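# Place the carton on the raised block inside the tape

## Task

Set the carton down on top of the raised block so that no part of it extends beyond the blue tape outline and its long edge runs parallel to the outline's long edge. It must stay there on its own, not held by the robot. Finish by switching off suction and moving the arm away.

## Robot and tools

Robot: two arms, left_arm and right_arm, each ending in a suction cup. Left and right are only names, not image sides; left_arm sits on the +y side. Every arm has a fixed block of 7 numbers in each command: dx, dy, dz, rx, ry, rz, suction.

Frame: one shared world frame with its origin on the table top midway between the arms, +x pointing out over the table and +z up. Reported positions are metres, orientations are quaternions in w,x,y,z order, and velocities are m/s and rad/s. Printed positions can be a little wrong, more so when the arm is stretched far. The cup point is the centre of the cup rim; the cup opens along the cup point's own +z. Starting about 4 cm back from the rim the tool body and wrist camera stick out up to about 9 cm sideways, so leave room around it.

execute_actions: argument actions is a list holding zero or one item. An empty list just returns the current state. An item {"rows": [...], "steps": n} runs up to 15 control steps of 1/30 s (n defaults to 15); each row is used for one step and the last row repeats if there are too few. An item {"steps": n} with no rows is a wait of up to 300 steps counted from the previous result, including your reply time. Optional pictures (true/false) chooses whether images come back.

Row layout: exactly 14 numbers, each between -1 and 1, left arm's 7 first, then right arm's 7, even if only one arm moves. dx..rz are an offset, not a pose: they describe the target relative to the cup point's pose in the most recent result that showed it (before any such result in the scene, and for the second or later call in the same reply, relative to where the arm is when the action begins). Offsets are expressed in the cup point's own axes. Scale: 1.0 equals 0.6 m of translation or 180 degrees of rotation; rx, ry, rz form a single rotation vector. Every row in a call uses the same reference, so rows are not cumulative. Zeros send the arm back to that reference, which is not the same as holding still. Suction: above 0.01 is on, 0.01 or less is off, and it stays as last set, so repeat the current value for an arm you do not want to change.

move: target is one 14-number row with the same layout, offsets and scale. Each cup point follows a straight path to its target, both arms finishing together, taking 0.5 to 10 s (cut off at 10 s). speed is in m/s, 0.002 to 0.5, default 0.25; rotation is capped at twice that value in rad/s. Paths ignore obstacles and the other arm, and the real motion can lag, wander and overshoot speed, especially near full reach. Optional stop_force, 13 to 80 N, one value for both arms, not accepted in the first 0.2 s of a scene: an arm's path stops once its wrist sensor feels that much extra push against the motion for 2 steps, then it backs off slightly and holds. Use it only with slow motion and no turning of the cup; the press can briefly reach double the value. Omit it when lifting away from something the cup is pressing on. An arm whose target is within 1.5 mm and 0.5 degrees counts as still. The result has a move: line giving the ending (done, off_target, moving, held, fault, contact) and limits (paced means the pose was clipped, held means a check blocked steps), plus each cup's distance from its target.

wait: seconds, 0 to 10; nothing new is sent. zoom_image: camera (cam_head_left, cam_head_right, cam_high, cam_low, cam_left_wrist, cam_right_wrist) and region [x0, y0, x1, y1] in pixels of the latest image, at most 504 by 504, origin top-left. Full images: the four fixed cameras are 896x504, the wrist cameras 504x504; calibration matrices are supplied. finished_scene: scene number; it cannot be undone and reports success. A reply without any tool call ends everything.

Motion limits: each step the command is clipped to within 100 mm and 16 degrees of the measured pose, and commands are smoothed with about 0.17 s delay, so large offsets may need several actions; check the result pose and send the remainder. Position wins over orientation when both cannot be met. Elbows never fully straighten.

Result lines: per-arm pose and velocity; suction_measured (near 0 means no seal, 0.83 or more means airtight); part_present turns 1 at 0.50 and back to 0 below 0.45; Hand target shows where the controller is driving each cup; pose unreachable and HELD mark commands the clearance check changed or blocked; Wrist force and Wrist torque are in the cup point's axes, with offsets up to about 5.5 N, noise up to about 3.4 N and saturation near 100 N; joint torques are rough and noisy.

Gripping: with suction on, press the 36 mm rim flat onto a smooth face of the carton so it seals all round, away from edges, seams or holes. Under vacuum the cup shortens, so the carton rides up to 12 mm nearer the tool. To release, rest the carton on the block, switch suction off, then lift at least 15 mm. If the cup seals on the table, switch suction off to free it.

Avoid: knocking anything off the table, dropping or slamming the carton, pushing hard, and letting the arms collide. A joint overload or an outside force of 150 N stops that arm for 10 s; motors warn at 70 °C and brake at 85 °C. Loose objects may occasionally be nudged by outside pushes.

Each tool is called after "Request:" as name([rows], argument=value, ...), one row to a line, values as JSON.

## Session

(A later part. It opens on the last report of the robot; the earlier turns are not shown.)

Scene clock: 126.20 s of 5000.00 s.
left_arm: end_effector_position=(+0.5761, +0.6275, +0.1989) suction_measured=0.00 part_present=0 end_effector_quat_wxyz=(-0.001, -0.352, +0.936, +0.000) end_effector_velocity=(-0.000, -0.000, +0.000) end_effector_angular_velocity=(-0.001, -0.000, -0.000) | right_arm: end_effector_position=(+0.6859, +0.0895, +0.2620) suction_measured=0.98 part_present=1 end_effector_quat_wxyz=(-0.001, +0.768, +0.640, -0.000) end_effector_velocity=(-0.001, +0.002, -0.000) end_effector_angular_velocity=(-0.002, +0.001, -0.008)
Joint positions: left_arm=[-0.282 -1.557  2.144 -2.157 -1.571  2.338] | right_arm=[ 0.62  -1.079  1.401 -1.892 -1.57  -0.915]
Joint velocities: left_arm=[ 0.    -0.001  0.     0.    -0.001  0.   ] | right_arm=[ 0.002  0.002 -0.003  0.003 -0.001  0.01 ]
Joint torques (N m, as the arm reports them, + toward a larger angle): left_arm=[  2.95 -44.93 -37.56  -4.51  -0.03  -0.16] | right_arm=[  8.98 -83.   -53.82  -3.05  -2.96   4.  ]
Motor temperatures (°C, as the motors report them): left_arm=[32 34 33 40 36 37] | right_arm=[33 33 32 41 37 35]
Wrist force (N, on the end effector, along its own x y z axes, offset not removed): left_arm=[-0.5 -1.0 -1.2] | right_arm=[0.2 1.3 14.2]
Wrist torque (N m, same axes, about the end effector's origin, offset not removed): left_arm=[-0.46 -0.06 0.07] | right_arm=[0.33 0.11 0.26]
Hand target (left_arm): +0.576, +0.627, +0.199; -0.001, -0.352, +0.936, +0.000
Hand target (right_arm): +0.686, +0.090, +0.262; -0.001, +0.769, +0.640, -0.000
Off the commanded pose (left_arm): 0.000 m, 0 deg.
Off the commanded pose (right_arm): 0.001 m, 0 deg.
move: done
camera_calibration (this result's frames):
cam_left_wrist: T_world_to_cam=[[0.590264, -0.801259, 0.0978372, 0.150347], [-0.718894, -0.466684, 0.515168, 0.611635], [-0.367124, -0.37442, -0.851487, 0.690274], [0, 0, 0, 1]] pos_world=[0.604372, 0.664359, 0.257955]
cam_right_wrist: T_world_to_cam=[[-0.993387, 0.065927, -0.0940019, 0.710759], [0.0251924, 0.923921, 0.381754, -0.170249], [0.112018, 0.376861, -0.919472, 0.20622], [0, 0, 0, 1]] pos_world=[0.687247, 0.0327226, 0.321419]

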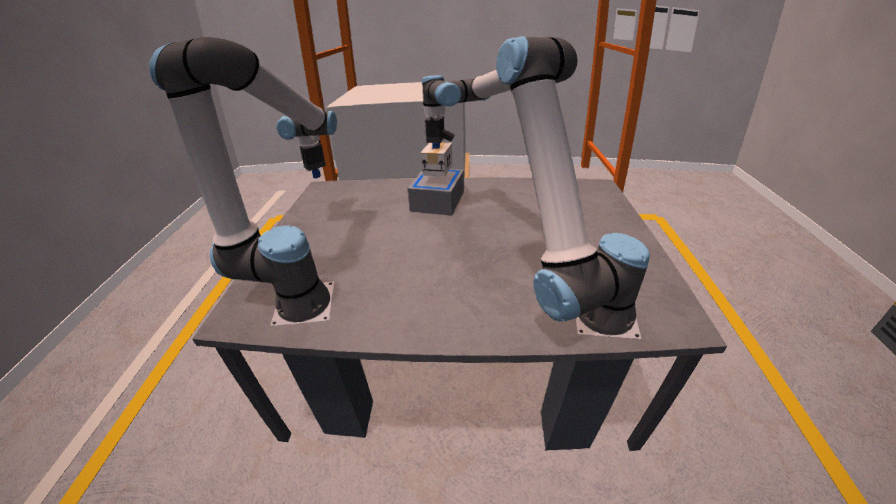

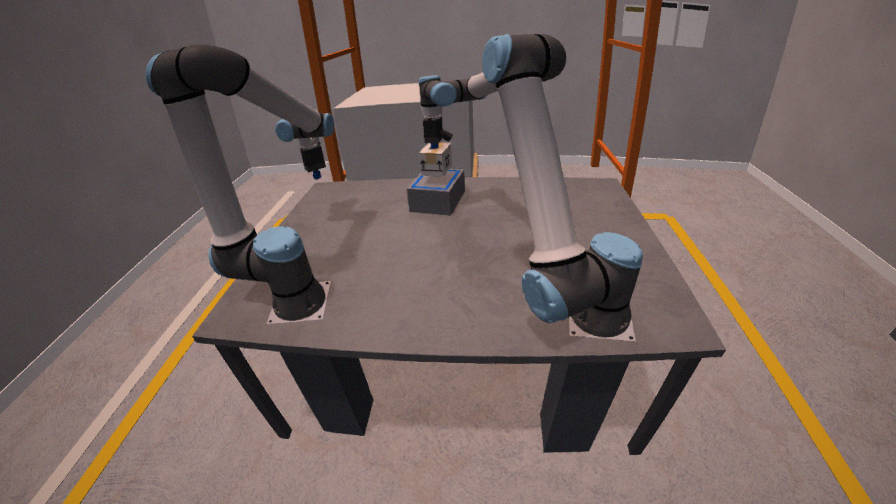

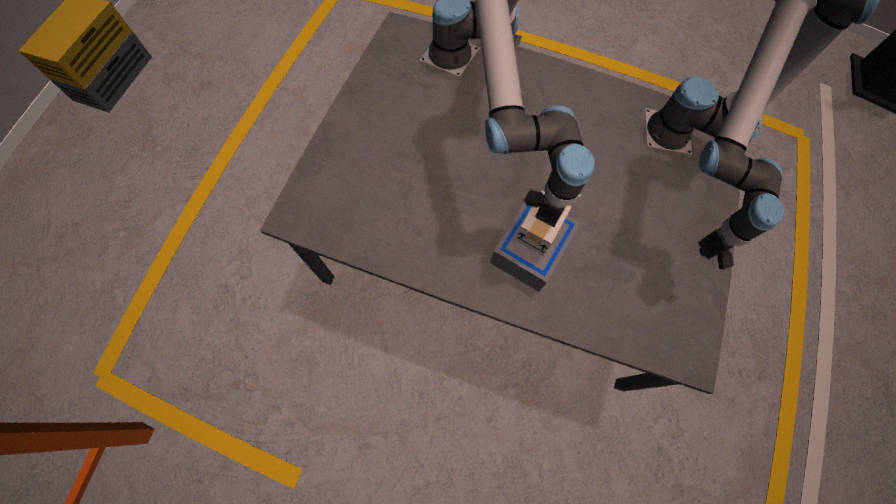

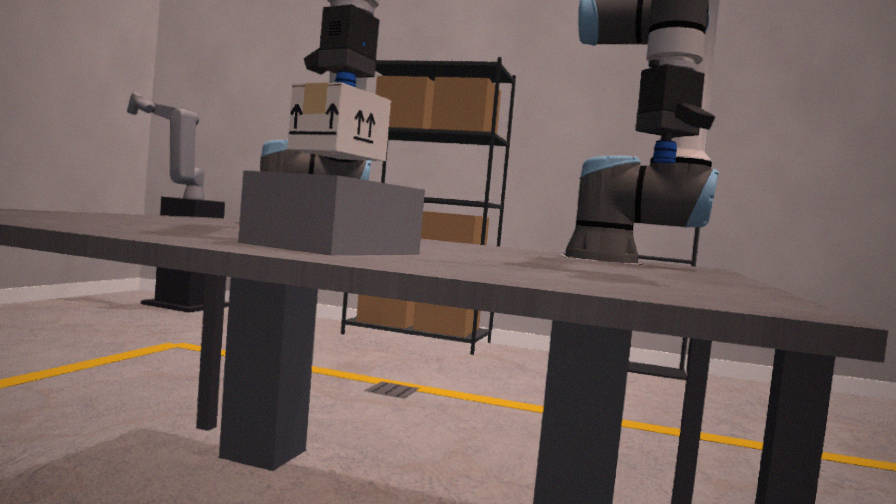

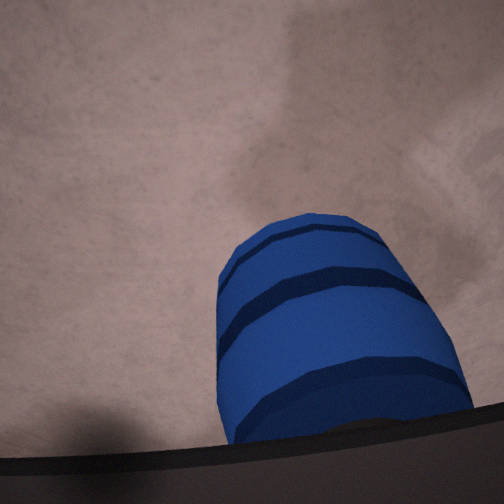

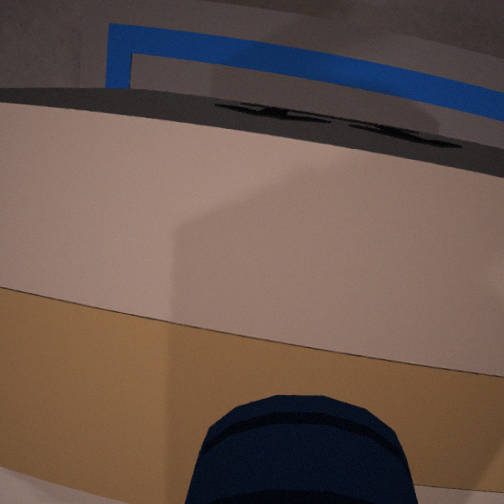

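Request:
move(target=[0,0,0,0,0,0,0, 0, 0, 0.057, 0, 0, 0, 1], speed=0.06, stop_force=15)

Request:
zoom_image(camera="cam_high", region=[470, 170, 610, 300])

Request:
zoom_image(camera="cam_head_left", region=[390, 130, 490, 220])

Scene clock: 134.70 s of 5000.00 s.
left_arm: end_effector_position=(+0.5761, +0.6275, +0.1989) suction_measured=0.00 part_present=0 end_effector_quat_wxyz=(-0.001, -0.352, +0.936, +0.000) end_effector_velocity=(-0.000, -0.000, -0.000) end_effector_angular_velocity=(-0.000, +0.001, +0.000) | right_arm: end_effector_position=(+0.6859, +0.0895, +0.2281) suction_measured=0.98 part_present=1 end_effector_quat_wxyz=(-0.001, +0.768, +0.640, -0.000) end_effector_velocity=(-0.000, +0.000, -0.003) end_effector_angular_velocity=(+0.001, +0.000, +0.001)
Joint positions: left_arm=[-0.282 -1.557  2.144 -2.157 -1.571  2.338] | right_arm=[ 0.62  -1.06   1.435 -1.945 -1.57  -0.915]
Joint velocities: left_arm=[ 0.  0.  0. -0. -0. -0.] | right_arm=[ 0.     0.002  0.002 -0.004  0.001 -0.001]
Joint torques (N m, as the arm reports them, + toward a larger angle): left_arm=[  1.39 -43.58 -36.87  -4.59   0.25  -0.02] | right_arm=[-14.35 -81.55 -40.99  -7.54   1.85  -3.85]
Motor temperatures (°C, as the motors report them): left_arm=[32 34 33 40 36 37] | right_arm=[33 33 32 41 37 35]
Wrist force (N, on the end effector, along its own x y z axes, offset not removed): left_arm=[0.1 -2.6 0.9] | right_arm=[-1.2 2.1 13.8]
Wrist torque (N m, same axes, about the end effector's origin, offset not removed): left_arm=[-0.83 -0.20 -0.03] | right_arm=[0.43 0.29 0.26]
Hand target (left_arm): +0.576, +0.627, +0.199; -0.001, -0.352, +0.936, +0.000
Hand target (right_arm): +0.686, +0.089, +0.228; -0.001, +0.768, +0.640, -0.000
Off the commanded pose (left_arm): 0.000 m, 0 deg.
Off the commanded pose (right_arm): 0.000 m, 0 deg.
After step 90, 4.53 s passed at rest.
move: done
camera_calibration (this result's frames):
cam_left_wrist: T_world_to_cam=[[0.590264, -0.801259, 0.0978372, 0.150347], [-0.718894, -0.466684, 0.515168, 0.611634], [-0.367124, -0.37442, -0.851487, 0.690274], [0, 0, 0, 1]] pos_world=[0.604372, 0.664359, 0.257955]
cam_right_wrist: T_world_to_cam=[[-0.993384, 0.0659227, -0.0940393, 0.707585], [0.0251824, 0.923949, 0.381686, -0.157271], [0.112049, 0.376792, -0.919496, 0.175036], [0, 0, 0, 1]] pos_world=[0.687251, 0.0327124, 0.287513]

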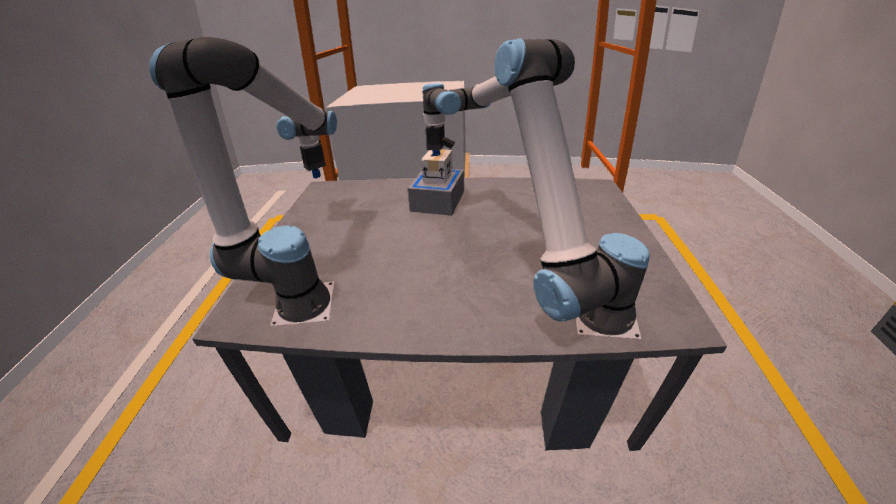

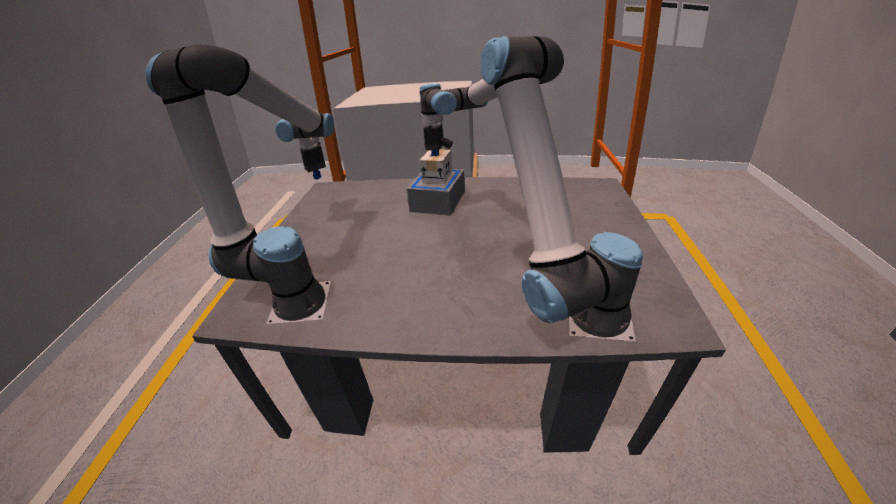

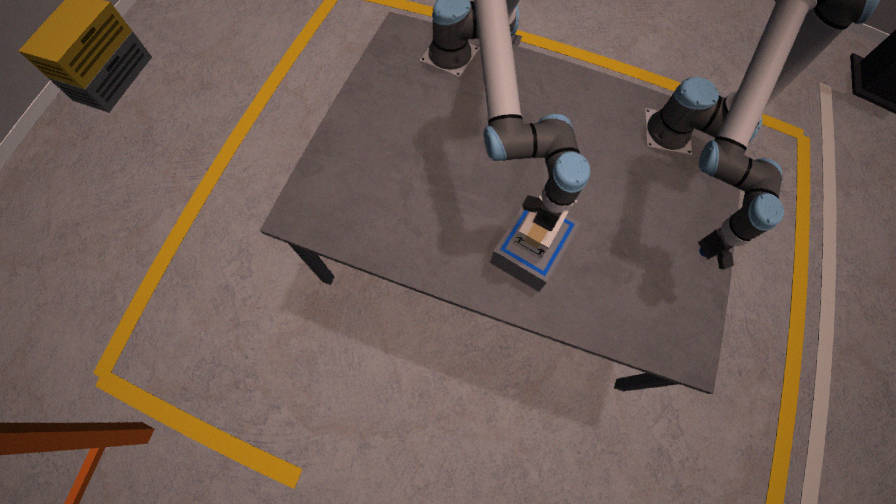

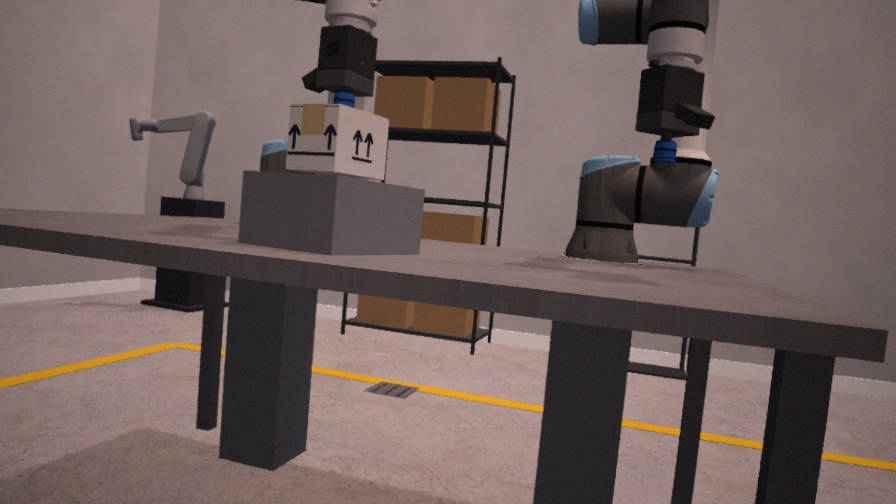

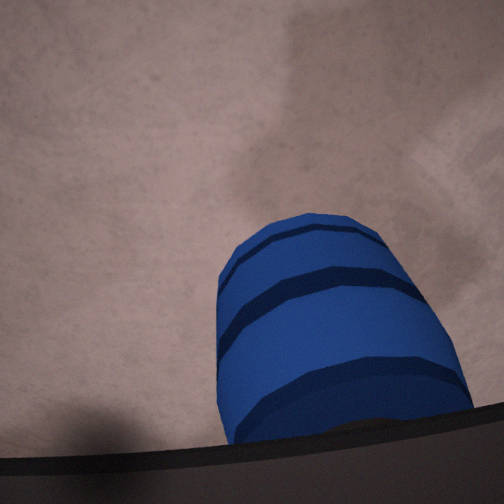

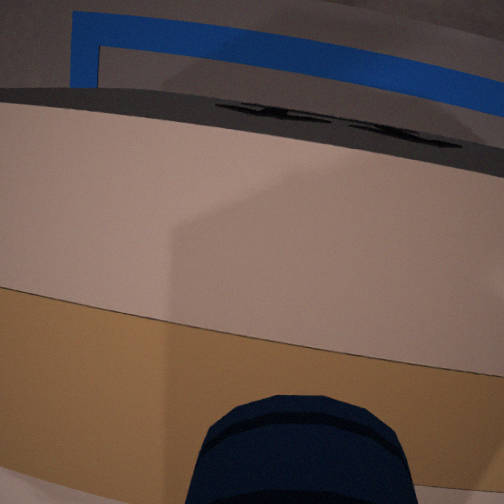

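Region (470, 170, 610, 300) of cam_high's 896x504 image, scaled by 3.600, with more detail than that image has; it fills the top 468 rows of this view, and the rest is white.

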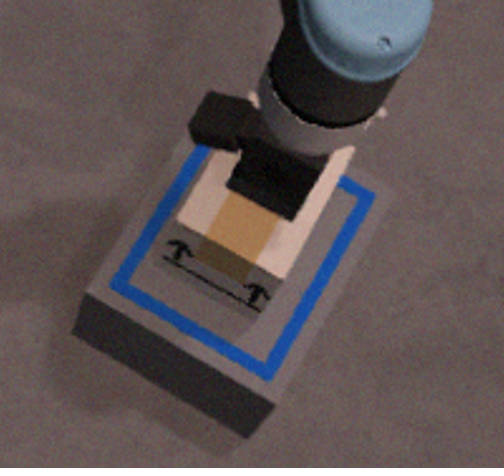

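Region (390, 130, 490, 220) of cam_head_left's 896x504 image, scaled by 5.040, with more detail than that image has; it fills the top 454 rows of this view, and the rest is white.

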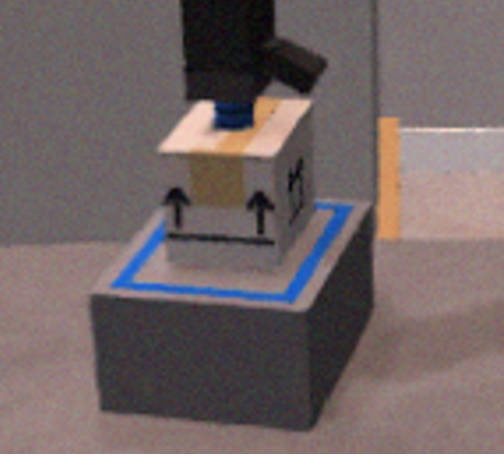

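Request:
move(target=[0,0,0,0,0,0,0, 0, 0, 0.045, 0, 0, 0, 1], speed=0.01, stop_force=13)

Request:
zoom_image(camera="cam_high", region=[470, 170, 610, 300])

Request:
zoom_image(camera="cam_head_left", region=[390, 130, 490, 220])

Scene clock: 153.53 s of 5000.00 s.
left_arm: end_effector_position=(+0.5761, +0.6275, +0.1989) suction_measured=0.00 part_present=0 end_effector_quat_wxyz=(-0.001, -0.352, +0.936, +0.000) end_effector_velocity=(+0.000, -0.000, -0.000) end_effector_angular_velocity=(-0.000, +0.000, -0.001) | right_arm: end_effector_position=(+0.6859, +0.0895, +0.2177) suction_measured=0.98 part_present=1 end_effector_quat_wxyz=(-0.001, +0.768, +0.640, -0.000) end_effector_velocity=(-0.001, -0.000, +0.002) end_effector_angular_velocity=(-0.002, +0.001, +0.001)
Joint positions: left_arm=[-0.282 -1.557  2.144 -2.157 -1.571  2.338] | right_arm=[ 0.62  -1.053  1.444 -1.961 -1.57  -0.915]
Joint velocities: left_arm=[-0.     0.    -0.    -0.    -0.     0.001] | right_arm=[ 0.    -0.001 -0.002  0.005 -0.001 -0.001]
Joint torques (N m, as the arm reports them, + toward a larger angle): left_arm=[  2.31 -44.45 -37.62  -4.47   0.33   0.08] | right_arm=[-11.64 -77.92 -38.12  -1.65   0.14  -3.67]
Motor temperatures (°C, as the motors report them): left_arm=[32 34 33 40 36 37] | right_arm=[33 33 33 41 37 35]
Wrist force (N, on the end effector, along its own x y z axes, offset not removed): left_arm=[1.4 -1.1 -0.8] | right_arm=[-8.5 -7.4 -19.4]
Wrist torque (N m, same axes, about the end effector's origin, offset not removed): left_arm=[-0.53 -0.45 -0.03] | right_arm=[0.27 0.48 0.28]
Hand target (left_arm): +0.576, +0.627, +0.199; -0.001, -0.352, +0.936, +0.000
Hand target (right_arm): +0.686, +0.089, +0.218; -0.001, +0.768, +0.640, -0.000
Off the commanded pose (left_arm): 0.000 m, 0 deg.
Off the commanded pose (right_arm): 0.017 m, 0 deg.
After step 90, 14.43 s passed at rest.
move: contact (right_arm)
camera_calibration (this result's frames):
cam_right_wrist: T_world_to_cam=[[-0.993377, 0.0659324, -0.0941043, 0.706642], [0.0251519, 0.9239, 0.381807, -0.153335], [0.112116, 0.376911, -0.919439, 0.165409], [0, 0, 0, 1]] pos_world=[0.687273, 0.0327315, 0.277126]

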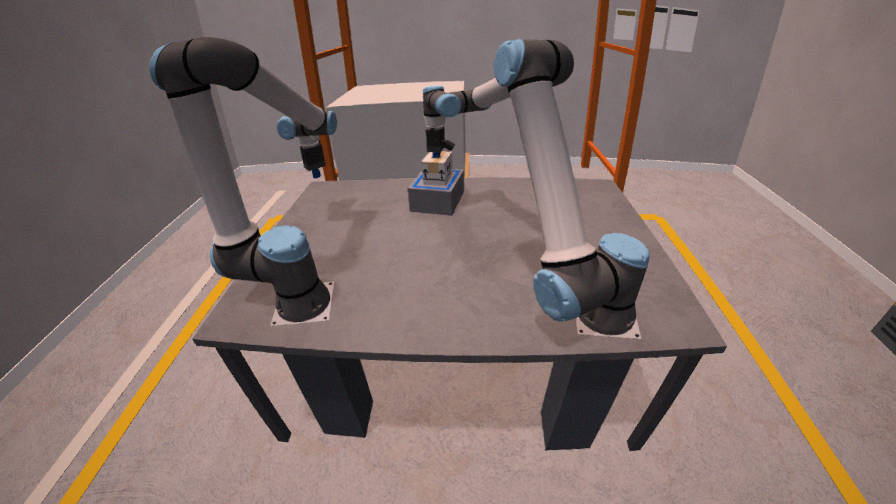

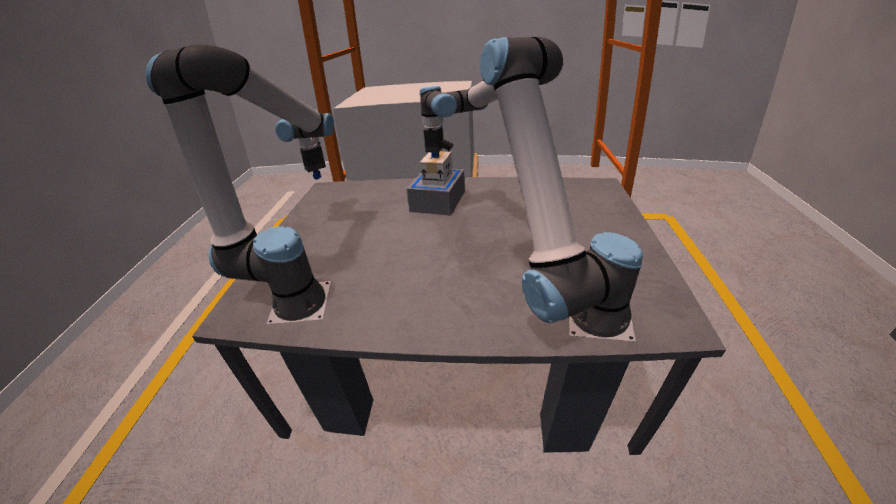

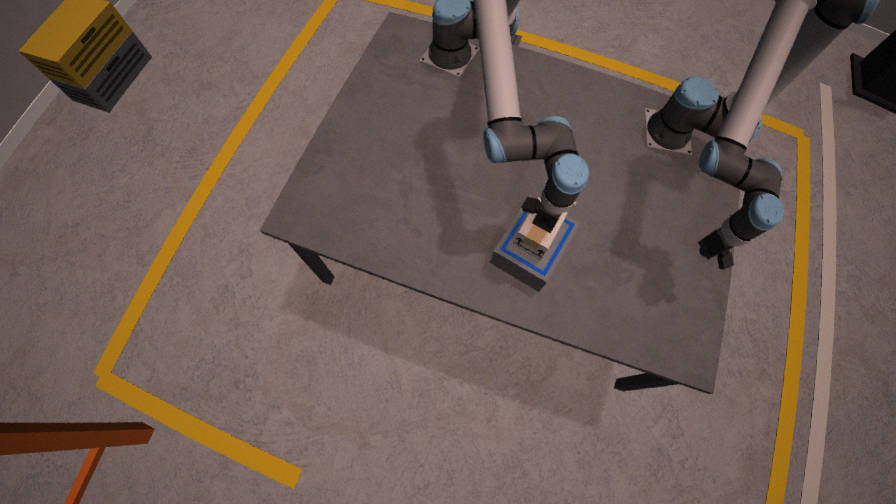

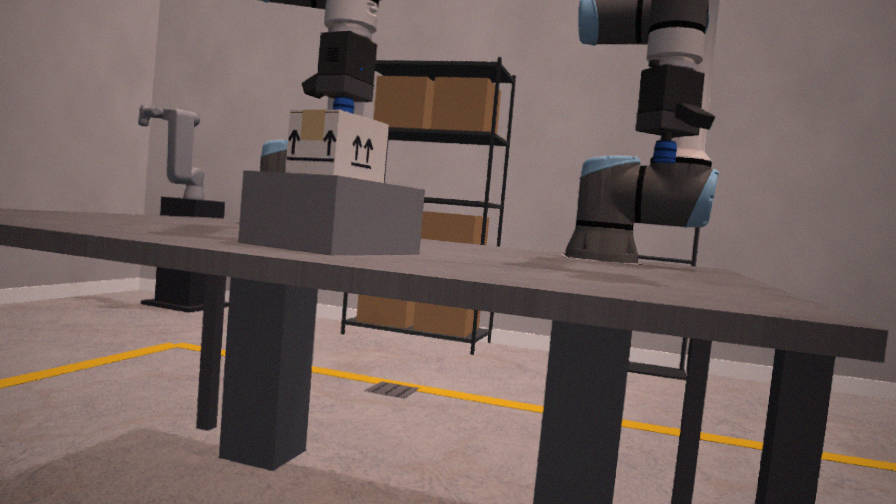

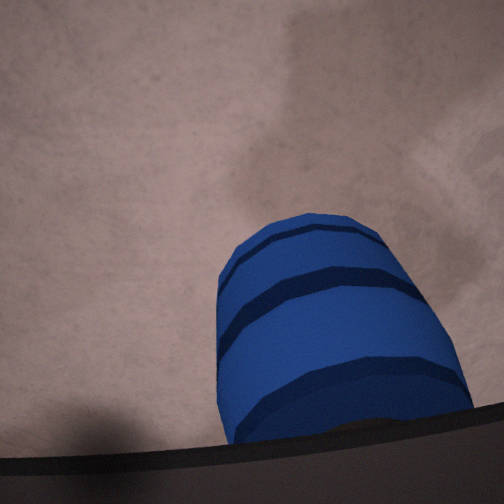

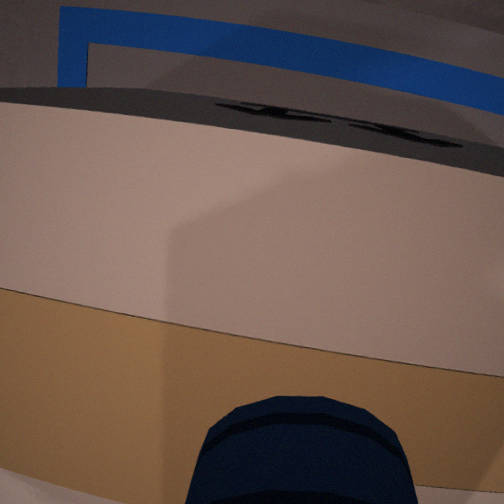

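Region (470, 170, 610, 300) of cam_high's 896x504 image, scaled by 3.600, with more detail than that image has; it fills the top 468 rows of this view, and the rest is white.

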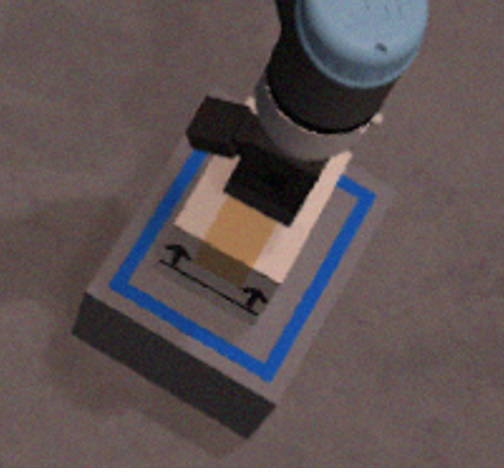

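Region (390, 130, 490, 220) of cam_head_left's 896x504 image, scaled by 5.040, with more detail than that image has; it fills the top 454 rows of this view, and the rest is white.

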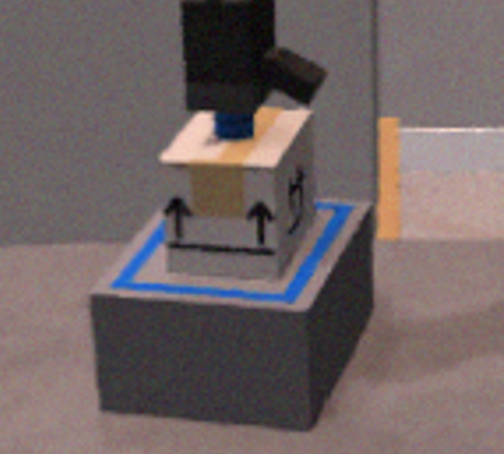

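The carton sits inside the outline on all sides. Releasing and moving clear.

Request:
execute_actions([
  {"rows": [[0,0,0,0,0,0,0, 0,0,-0.003,0,0,0,0]], "steps": 15},
], pictures=false)

Request:
move(target=[0,0,0,0,0,0,0, 0, 0, -0.12, 0, 0, 0, 0], speed=0.1)

Request:
move(target=[0,0,0,0,0,0,0, -0.5, 0, 0, 0, 0, 0, 0], speed=0.4)

Request:
zoom_image(camera="cam_high", region=[470, 170, 610, 300])

Scene clock: 162.17 s of 5000.00 s.
left_arm: end_effector_position=(+0.5761, +0.6275, +0.1989) suction_measured=0.00 part_present=0 end_effector_quat_wxyz=(-0.001, -0.352, +0.936, +0.000) end_effector_velocity=(+0.000, -0.000, +0.000) end_effector_angular_velocity=(-0.000, -0.000, +0.001) | right_arm: end_effector_position=(+0.6859, +0.0895, +0.2195) suction_measured=0.00 part_present=0 end_effector_quat_wxyz=(-0.001, +0.768, +0.640, -0.000) end_effector_velocity=(+0.000, +0.000, +0.000) end_effector_angular_velocity=(+0.001, -0.000, +0.001)
Joint positions: left_arm=[-0.282 -1.557  2.144 -2.157 -1.571  2.338] | right_arm=[ 0.62  -1.054  1.443 -1.958 -1.57  -0.915]
Joint velocities: left_arm=[ 0.    -0.    -0.     0.    -0.    -0.001] | right_arm=[-0.     0.    -0.    -0.001  0.001 -0.001]
Joint torques (N m, as the arm reports them, + toward a larger angle): left_arm=[  2.57 -43.83 -36.64  -4.44   0.35  -0.08] | right_arm=[ -9.51 -85.95 -41.52  -0.25   0.72  -3.5 ]
Motor temperatures (°C, as the motors report them): left_arm=[32 34 33 40 36 37] | right_arm=[33 33 33 41 37 35]
Wrist force (N, on the end effector, along its own x y z axes, offset not removed): left_arm=[0.5 0.4 0.0] | right_arm=[0.2 1.5 -8.7]
Wrist torque (N m, same axes, about the end effector's origin, offset not removed): left_arm=[-0.34 -0.21 -0.03] | right_arm=[0.42 -0.09 0.29]
Hand target (left_arm): +0.576, +0.627, +0.199; -0.001, -0.352, +0.936, +0.000
Hand target (right_arm): +0.686, +0.089, +0.220; -0.001, +0.768, +0.640, -0.000
Off the commanded pose (left_arm): 0.000 m, 0 deg.
Off the commanded pose (right_arm): 0.000 m, 0 deg.
Steps of this call (steps 1 to 90: nothing new was sent; then 5.13 s passed at rest; steps 91 to 105: all 15 steps of this action). Readings (end_effector_position | what the end effector reports):
91: left_arm (+0.5761, +0.6275, +0.1989) | right_arm (+0.6859, +0.0895, +0.2181) | left_arm suction_measured=0.00 part_present=0 | right_arm suction_measured=0.79 part_present=1
92: left_arm (+0.5761, +0.6275, +0.1989) | right_arm (+0.6859, +0.0895, +0.2183) | left_arm suction_measured=0.00 part_present=0 | right_arm suction_measured=0.33 part_present=0
94: left_arm (+0.5761, +0.6275, +0.1989) | right_arm (+0.6860, +0.0895, +0.2190) | left_arm suction_measured=0.00 part_present=0 | right_arm suction_measured=0.00 part_present=0
98: left_arm (+0.5761, +0.6275, +0.1989) | right_arm (+0.6860, +0.0895, +0.2194) | left_arm suction_measured=0.00 part_present=0 | right_arm suction_measured=0.00 part_present=0
105: the state above

Scene clock: 163.60 s of 5000.00 s.
left_arm: end_effector_position=(+0.5761, +0.6275, +0.1989) suction_measured=0.00 part_present=0 end_effector_quat_wxyz=(-0.001, -0.352, +0.936, +0.000) end_effector_velocity=(+0.000, -0.000, -0.000) end_effector_angular_velocity=(-0.001, +0.000, -0.000) | right_arm: end_effector_position=(+0.6859, +0.0895, +0.2913) suction_measured=0.00 part_present=0 end_effector_quat_wxyz=(-0.001, +0.768, +0.640, -0.000) end_effector_velocity=(-0.000, -0.000, +0.002) end_effector_angular_velocity=(-0.001, +0.002, -0.000)
Joint positions: left_arm=[-0.282 -1.557  2.144 -2.157 -1.571  2.338] | right_arm=[ 0.62  -1.093  1.37  -1.846 -1.57  -0.915]
Joint velocities: left_arm=[-0.     0.    -0.    -0.    -0.001  0.   ] | right_arm=[-0.    -0.    -0.003  0.005  0.     0.   ]
Joint torques (N m, as the arm reports them, + toward a larger angle): left_arm=[  2.67 -45.81 -36.86  -4.51   0.33   0.09] | right_arm=[ -6.12 -98.58 -49.84  -1.78   2.13  -2.95]
Motor temperatures (°C, as the motors report them): left_arm=[32 34 33 40 36 37] | right_arm=[33 33 33 41 37 35]
Wrist force (N, on the end effector, along its own x y z axes, offset not removed): left_arm=[2.7 -2.0 -2.1] | right_arm=[-0.2 1.7 4.9]
Wrist torque (N m, same axes, about the end effector's origin, offset not removed): left_arm=[-0.72 -0.52 -0.07] | right_arm=[0.44 0.12 0.29]
Hand target (left_arm): +0.576, +0.627, +0.199; -0.001, -0.352, +0.936, +0.000
Hand target (right_arm): +0.686, +0.089, +0.291; -0.001, +0.768, +0.640, -0.000
Off the commanded pose (left_arm): 0.000 m, 0 deg.
Off the commanded pose (right_arm): 0.000 m, 0 deg.
move: done
camera_calibration (this result's frames):
cam_left_wrist: T_world_to_cam=[[0.590264, -0.801259, 0.0978373, 0.150347], [-0.718894, -0.466684, 0.515168, 0.611634], [-0.367124, -0.37442, -0.851487, 0.690274], [0, 0, 0, 1]] pos_world=[0.604372, 0.664359, 0.257955]
cam_right_wrist: T_world_to_cam=[[-0.993375, 0.0659385, -0.0941192, 0.713554], [0.0251509, 0.923897, 0.381814, -0.181403], [0.112133, 0.376918, -0.919434, 0.233015], [0, 0, 0, 1]] pos_world=[0.687261, 0.0327194, 0.350663]

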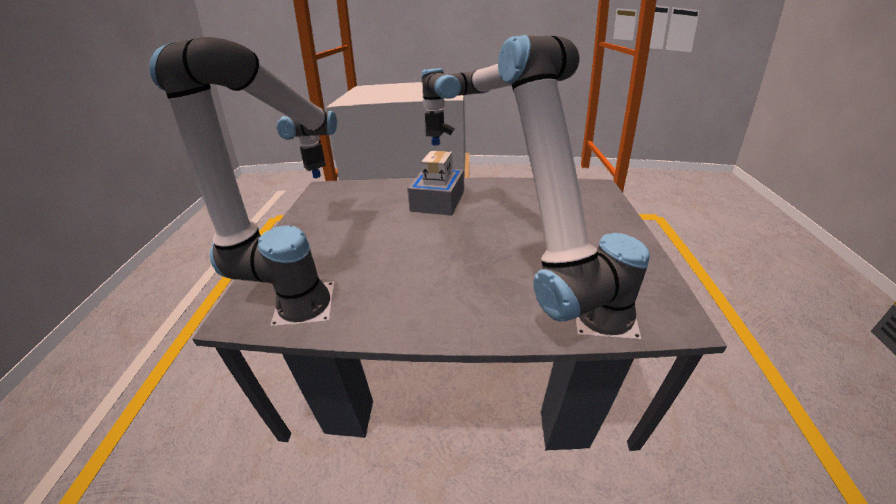

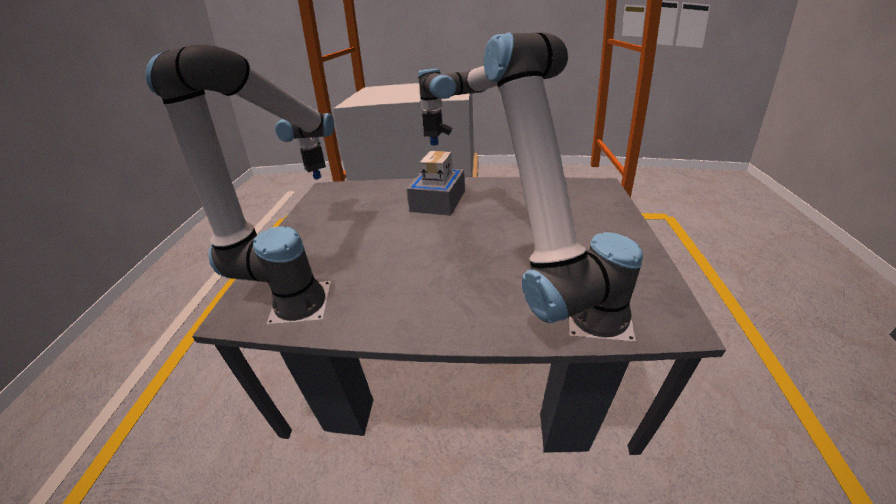

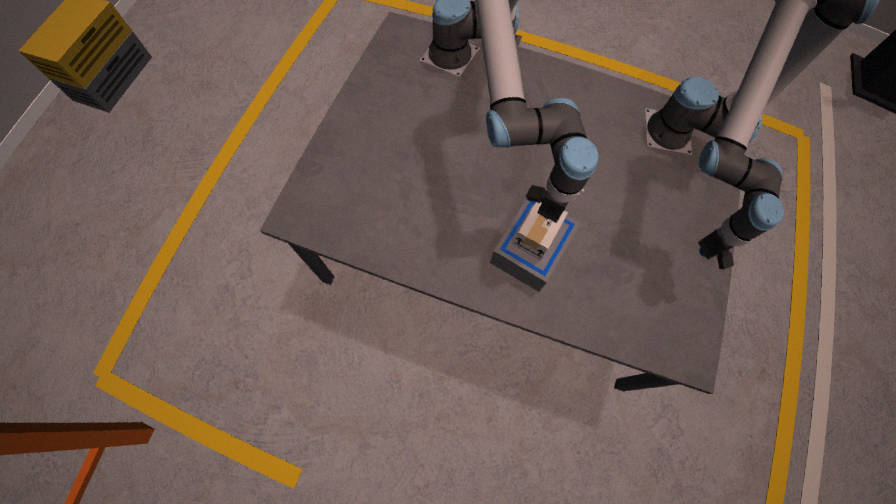

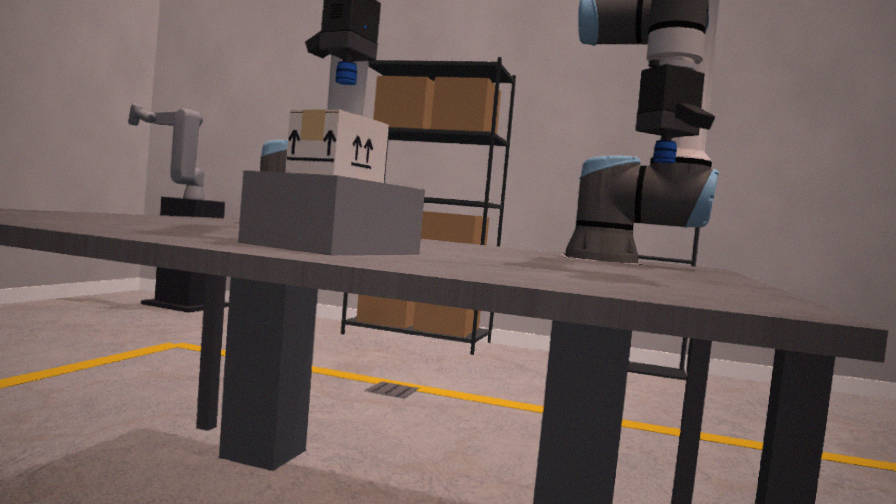

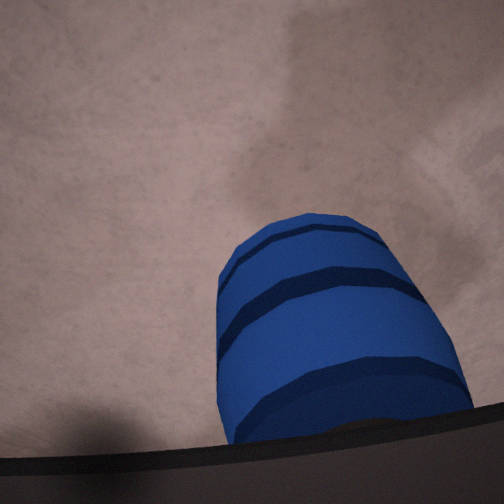

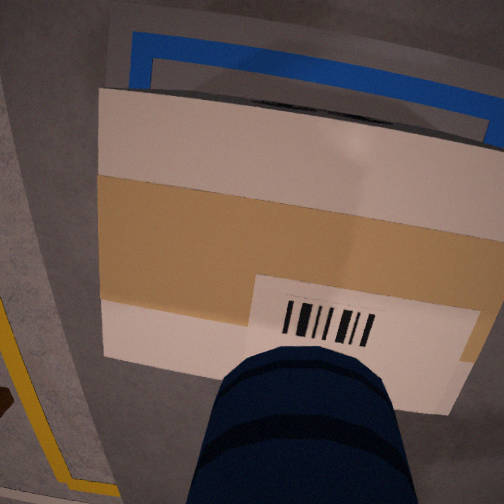

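Scene clock: 165.10 s of 5000.00 s.
left_arm: end_effector_position=(+0.5761, +0.6275, +0.1989) suction_measured=0.00 part_present=0 end_effector_quat_wxyz=(-0.001, -0.352, +0.936, +0.000) end_effector_velocity=(-0.000, -0.000, +0.001) end_effector_angular_velocity=(-0.000, -0.001, -0.000) | right_arm: end_effector_position=(+0.6321, -0.2051, +0.2910) suction_measured=0.00 part_present=0 end_effector_quat_wxyz=(-0.001, +0.768, +0.640, -0.000) end_effector_velocity=(+0.000, -0.002, +0.000) end_effector_angular_velocity=(+0.001, -0.001, -0.002)
Joint positions: left_arm=[-0.282 -1.557  2.144 -2.157 -1.571  2.338] | right_arm=[ 0.31  -1.403  1.791 -1.958 -1.569 -1.225]
Joint velocities: left_arm=[ 0.    -0.001  0.    -0.    -0.     0.   ] | right_arm=[-0.003 -0.002  0.002 -0.002  0.001 -0.001]
Joint torques (N m, as the arm reports them, + toward a larger angle): left_arm=[  2.49 -44.72 -37.59  -4.57   0.39   0.17] | right_arm=[-13.48 -70.75 -34.36  -7.23   2.95  -3.6 ]
Motor temperatures (°C, as the motors report them): left_arm=[32 34 33 40 36 37] | right_arm=[33 33 33 41 37 35]
Wrist force (N, on the end effector, along its own x y z axes, offset not removed): left_arm=[0.6 -0.3 1.0] | right_arm=[1.0 2.7 4.9]
Wrist torque (N m, same axes, about the end effector's origin, offset not removed): left_arm=[-0.49 -0.21 -0.14] | right_arm=[0.57 -0.08 0.27]
Hand target (left_arm): +0.576, +0.627, +0.199; -0.001, -0.352, +0.936, +0.000
Hand target (right_arm): +0.632, -0.205, +0.291; -0.001, +0.768, +0.640, +0.000
Off the commanded pose (left_arm): 0.000 m, 0 deg.
Off the commanded pose (right_arm): 0.001 m, 0 deg.
move: done
camera_calibration (this result's frames):
cam_left_wrist: T_world_to_cam=[[0.590264, -0.801259, 0.0978371, 0.150347], [-0.718894, -0.466684, 0.515168, 0.611634], [-0.367124, -0.37442, -0.851487, 0.690274], [0, 0, 0, 1]] pos_world=[0.604372, 0.664359, 0.257955]
cam_right_wrist: T_world_to_cam=[[-0.993352, 0.0660088, -0.0943153, 0.679572], [0.0250844, 0.923705, 0.382281, 0.0921108], [0.112354, 0.377374, -0.91922, 0.349756], [0, 0, 0, 1]] pos_world=[0.633447, -0.26193, 0.350384]

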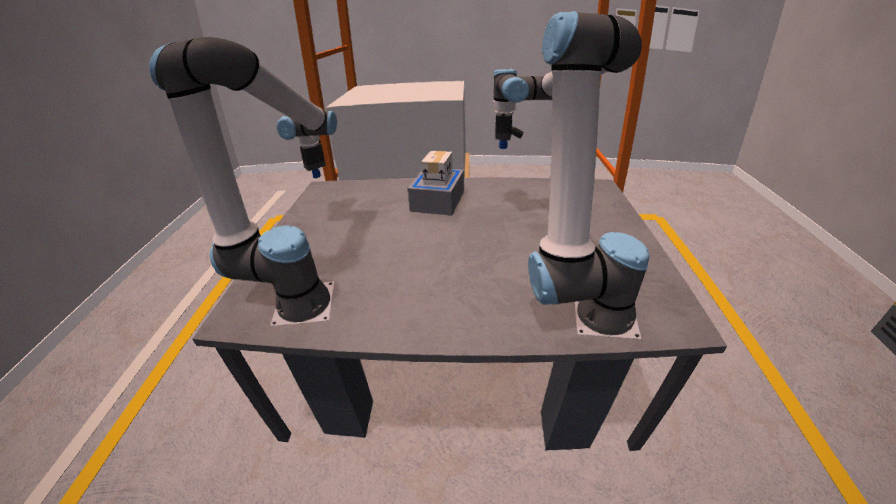

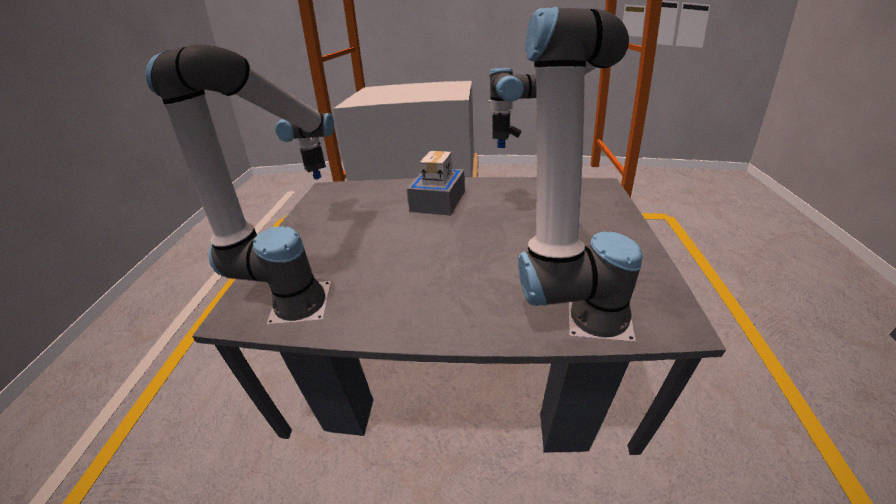

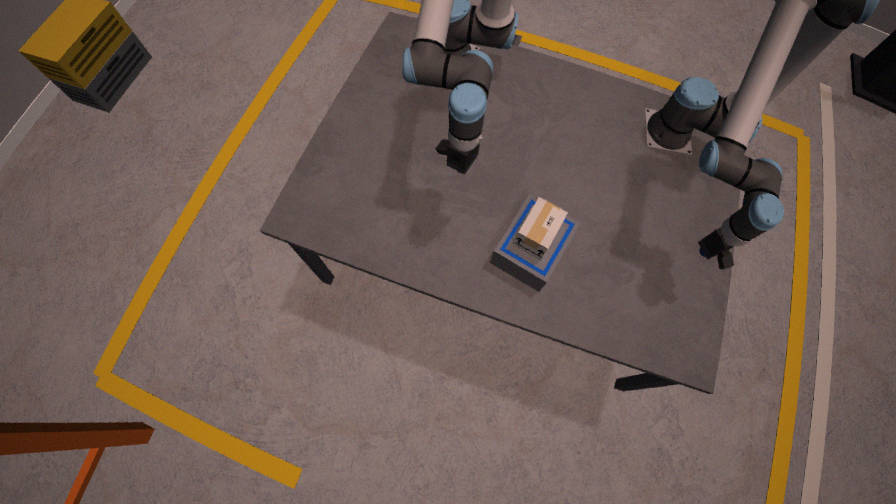

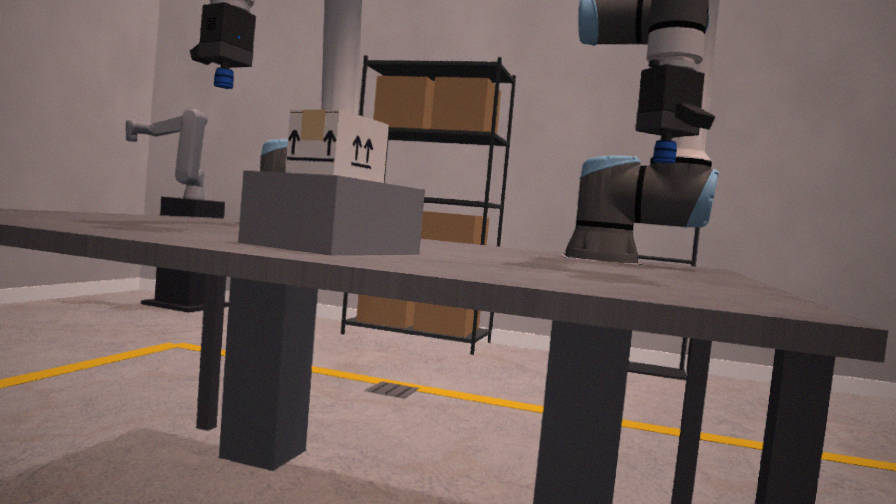

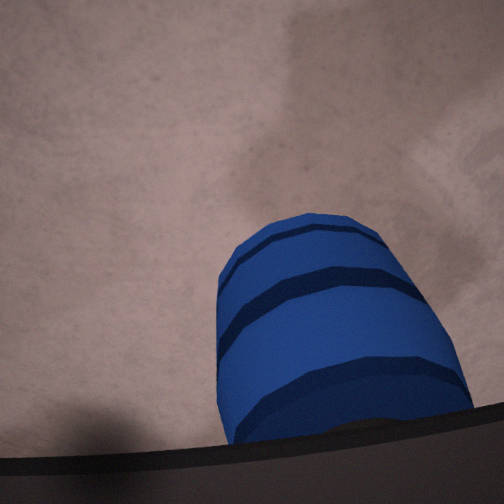

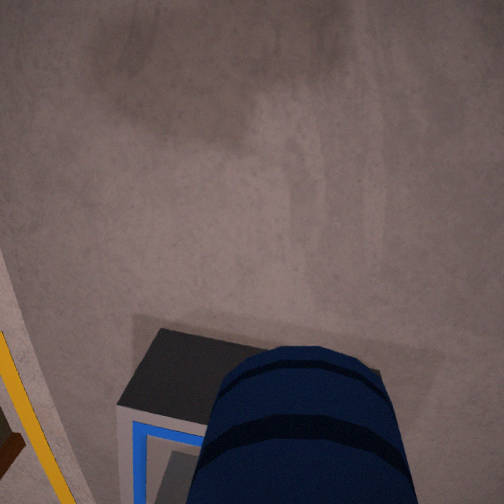

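Region (470, 170, 610, 300) of cam_high's 896x504 image, scaled by 3.600, with more detail than that image has; it fills the top 468 rows of this view, and the rest is white.

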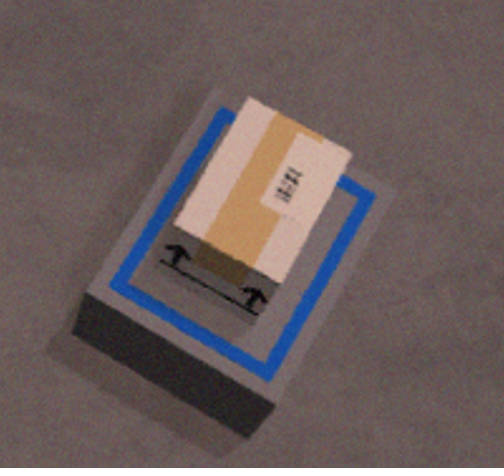

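Request:
finished_scene(scene=2)

The scene is finished: the task was done.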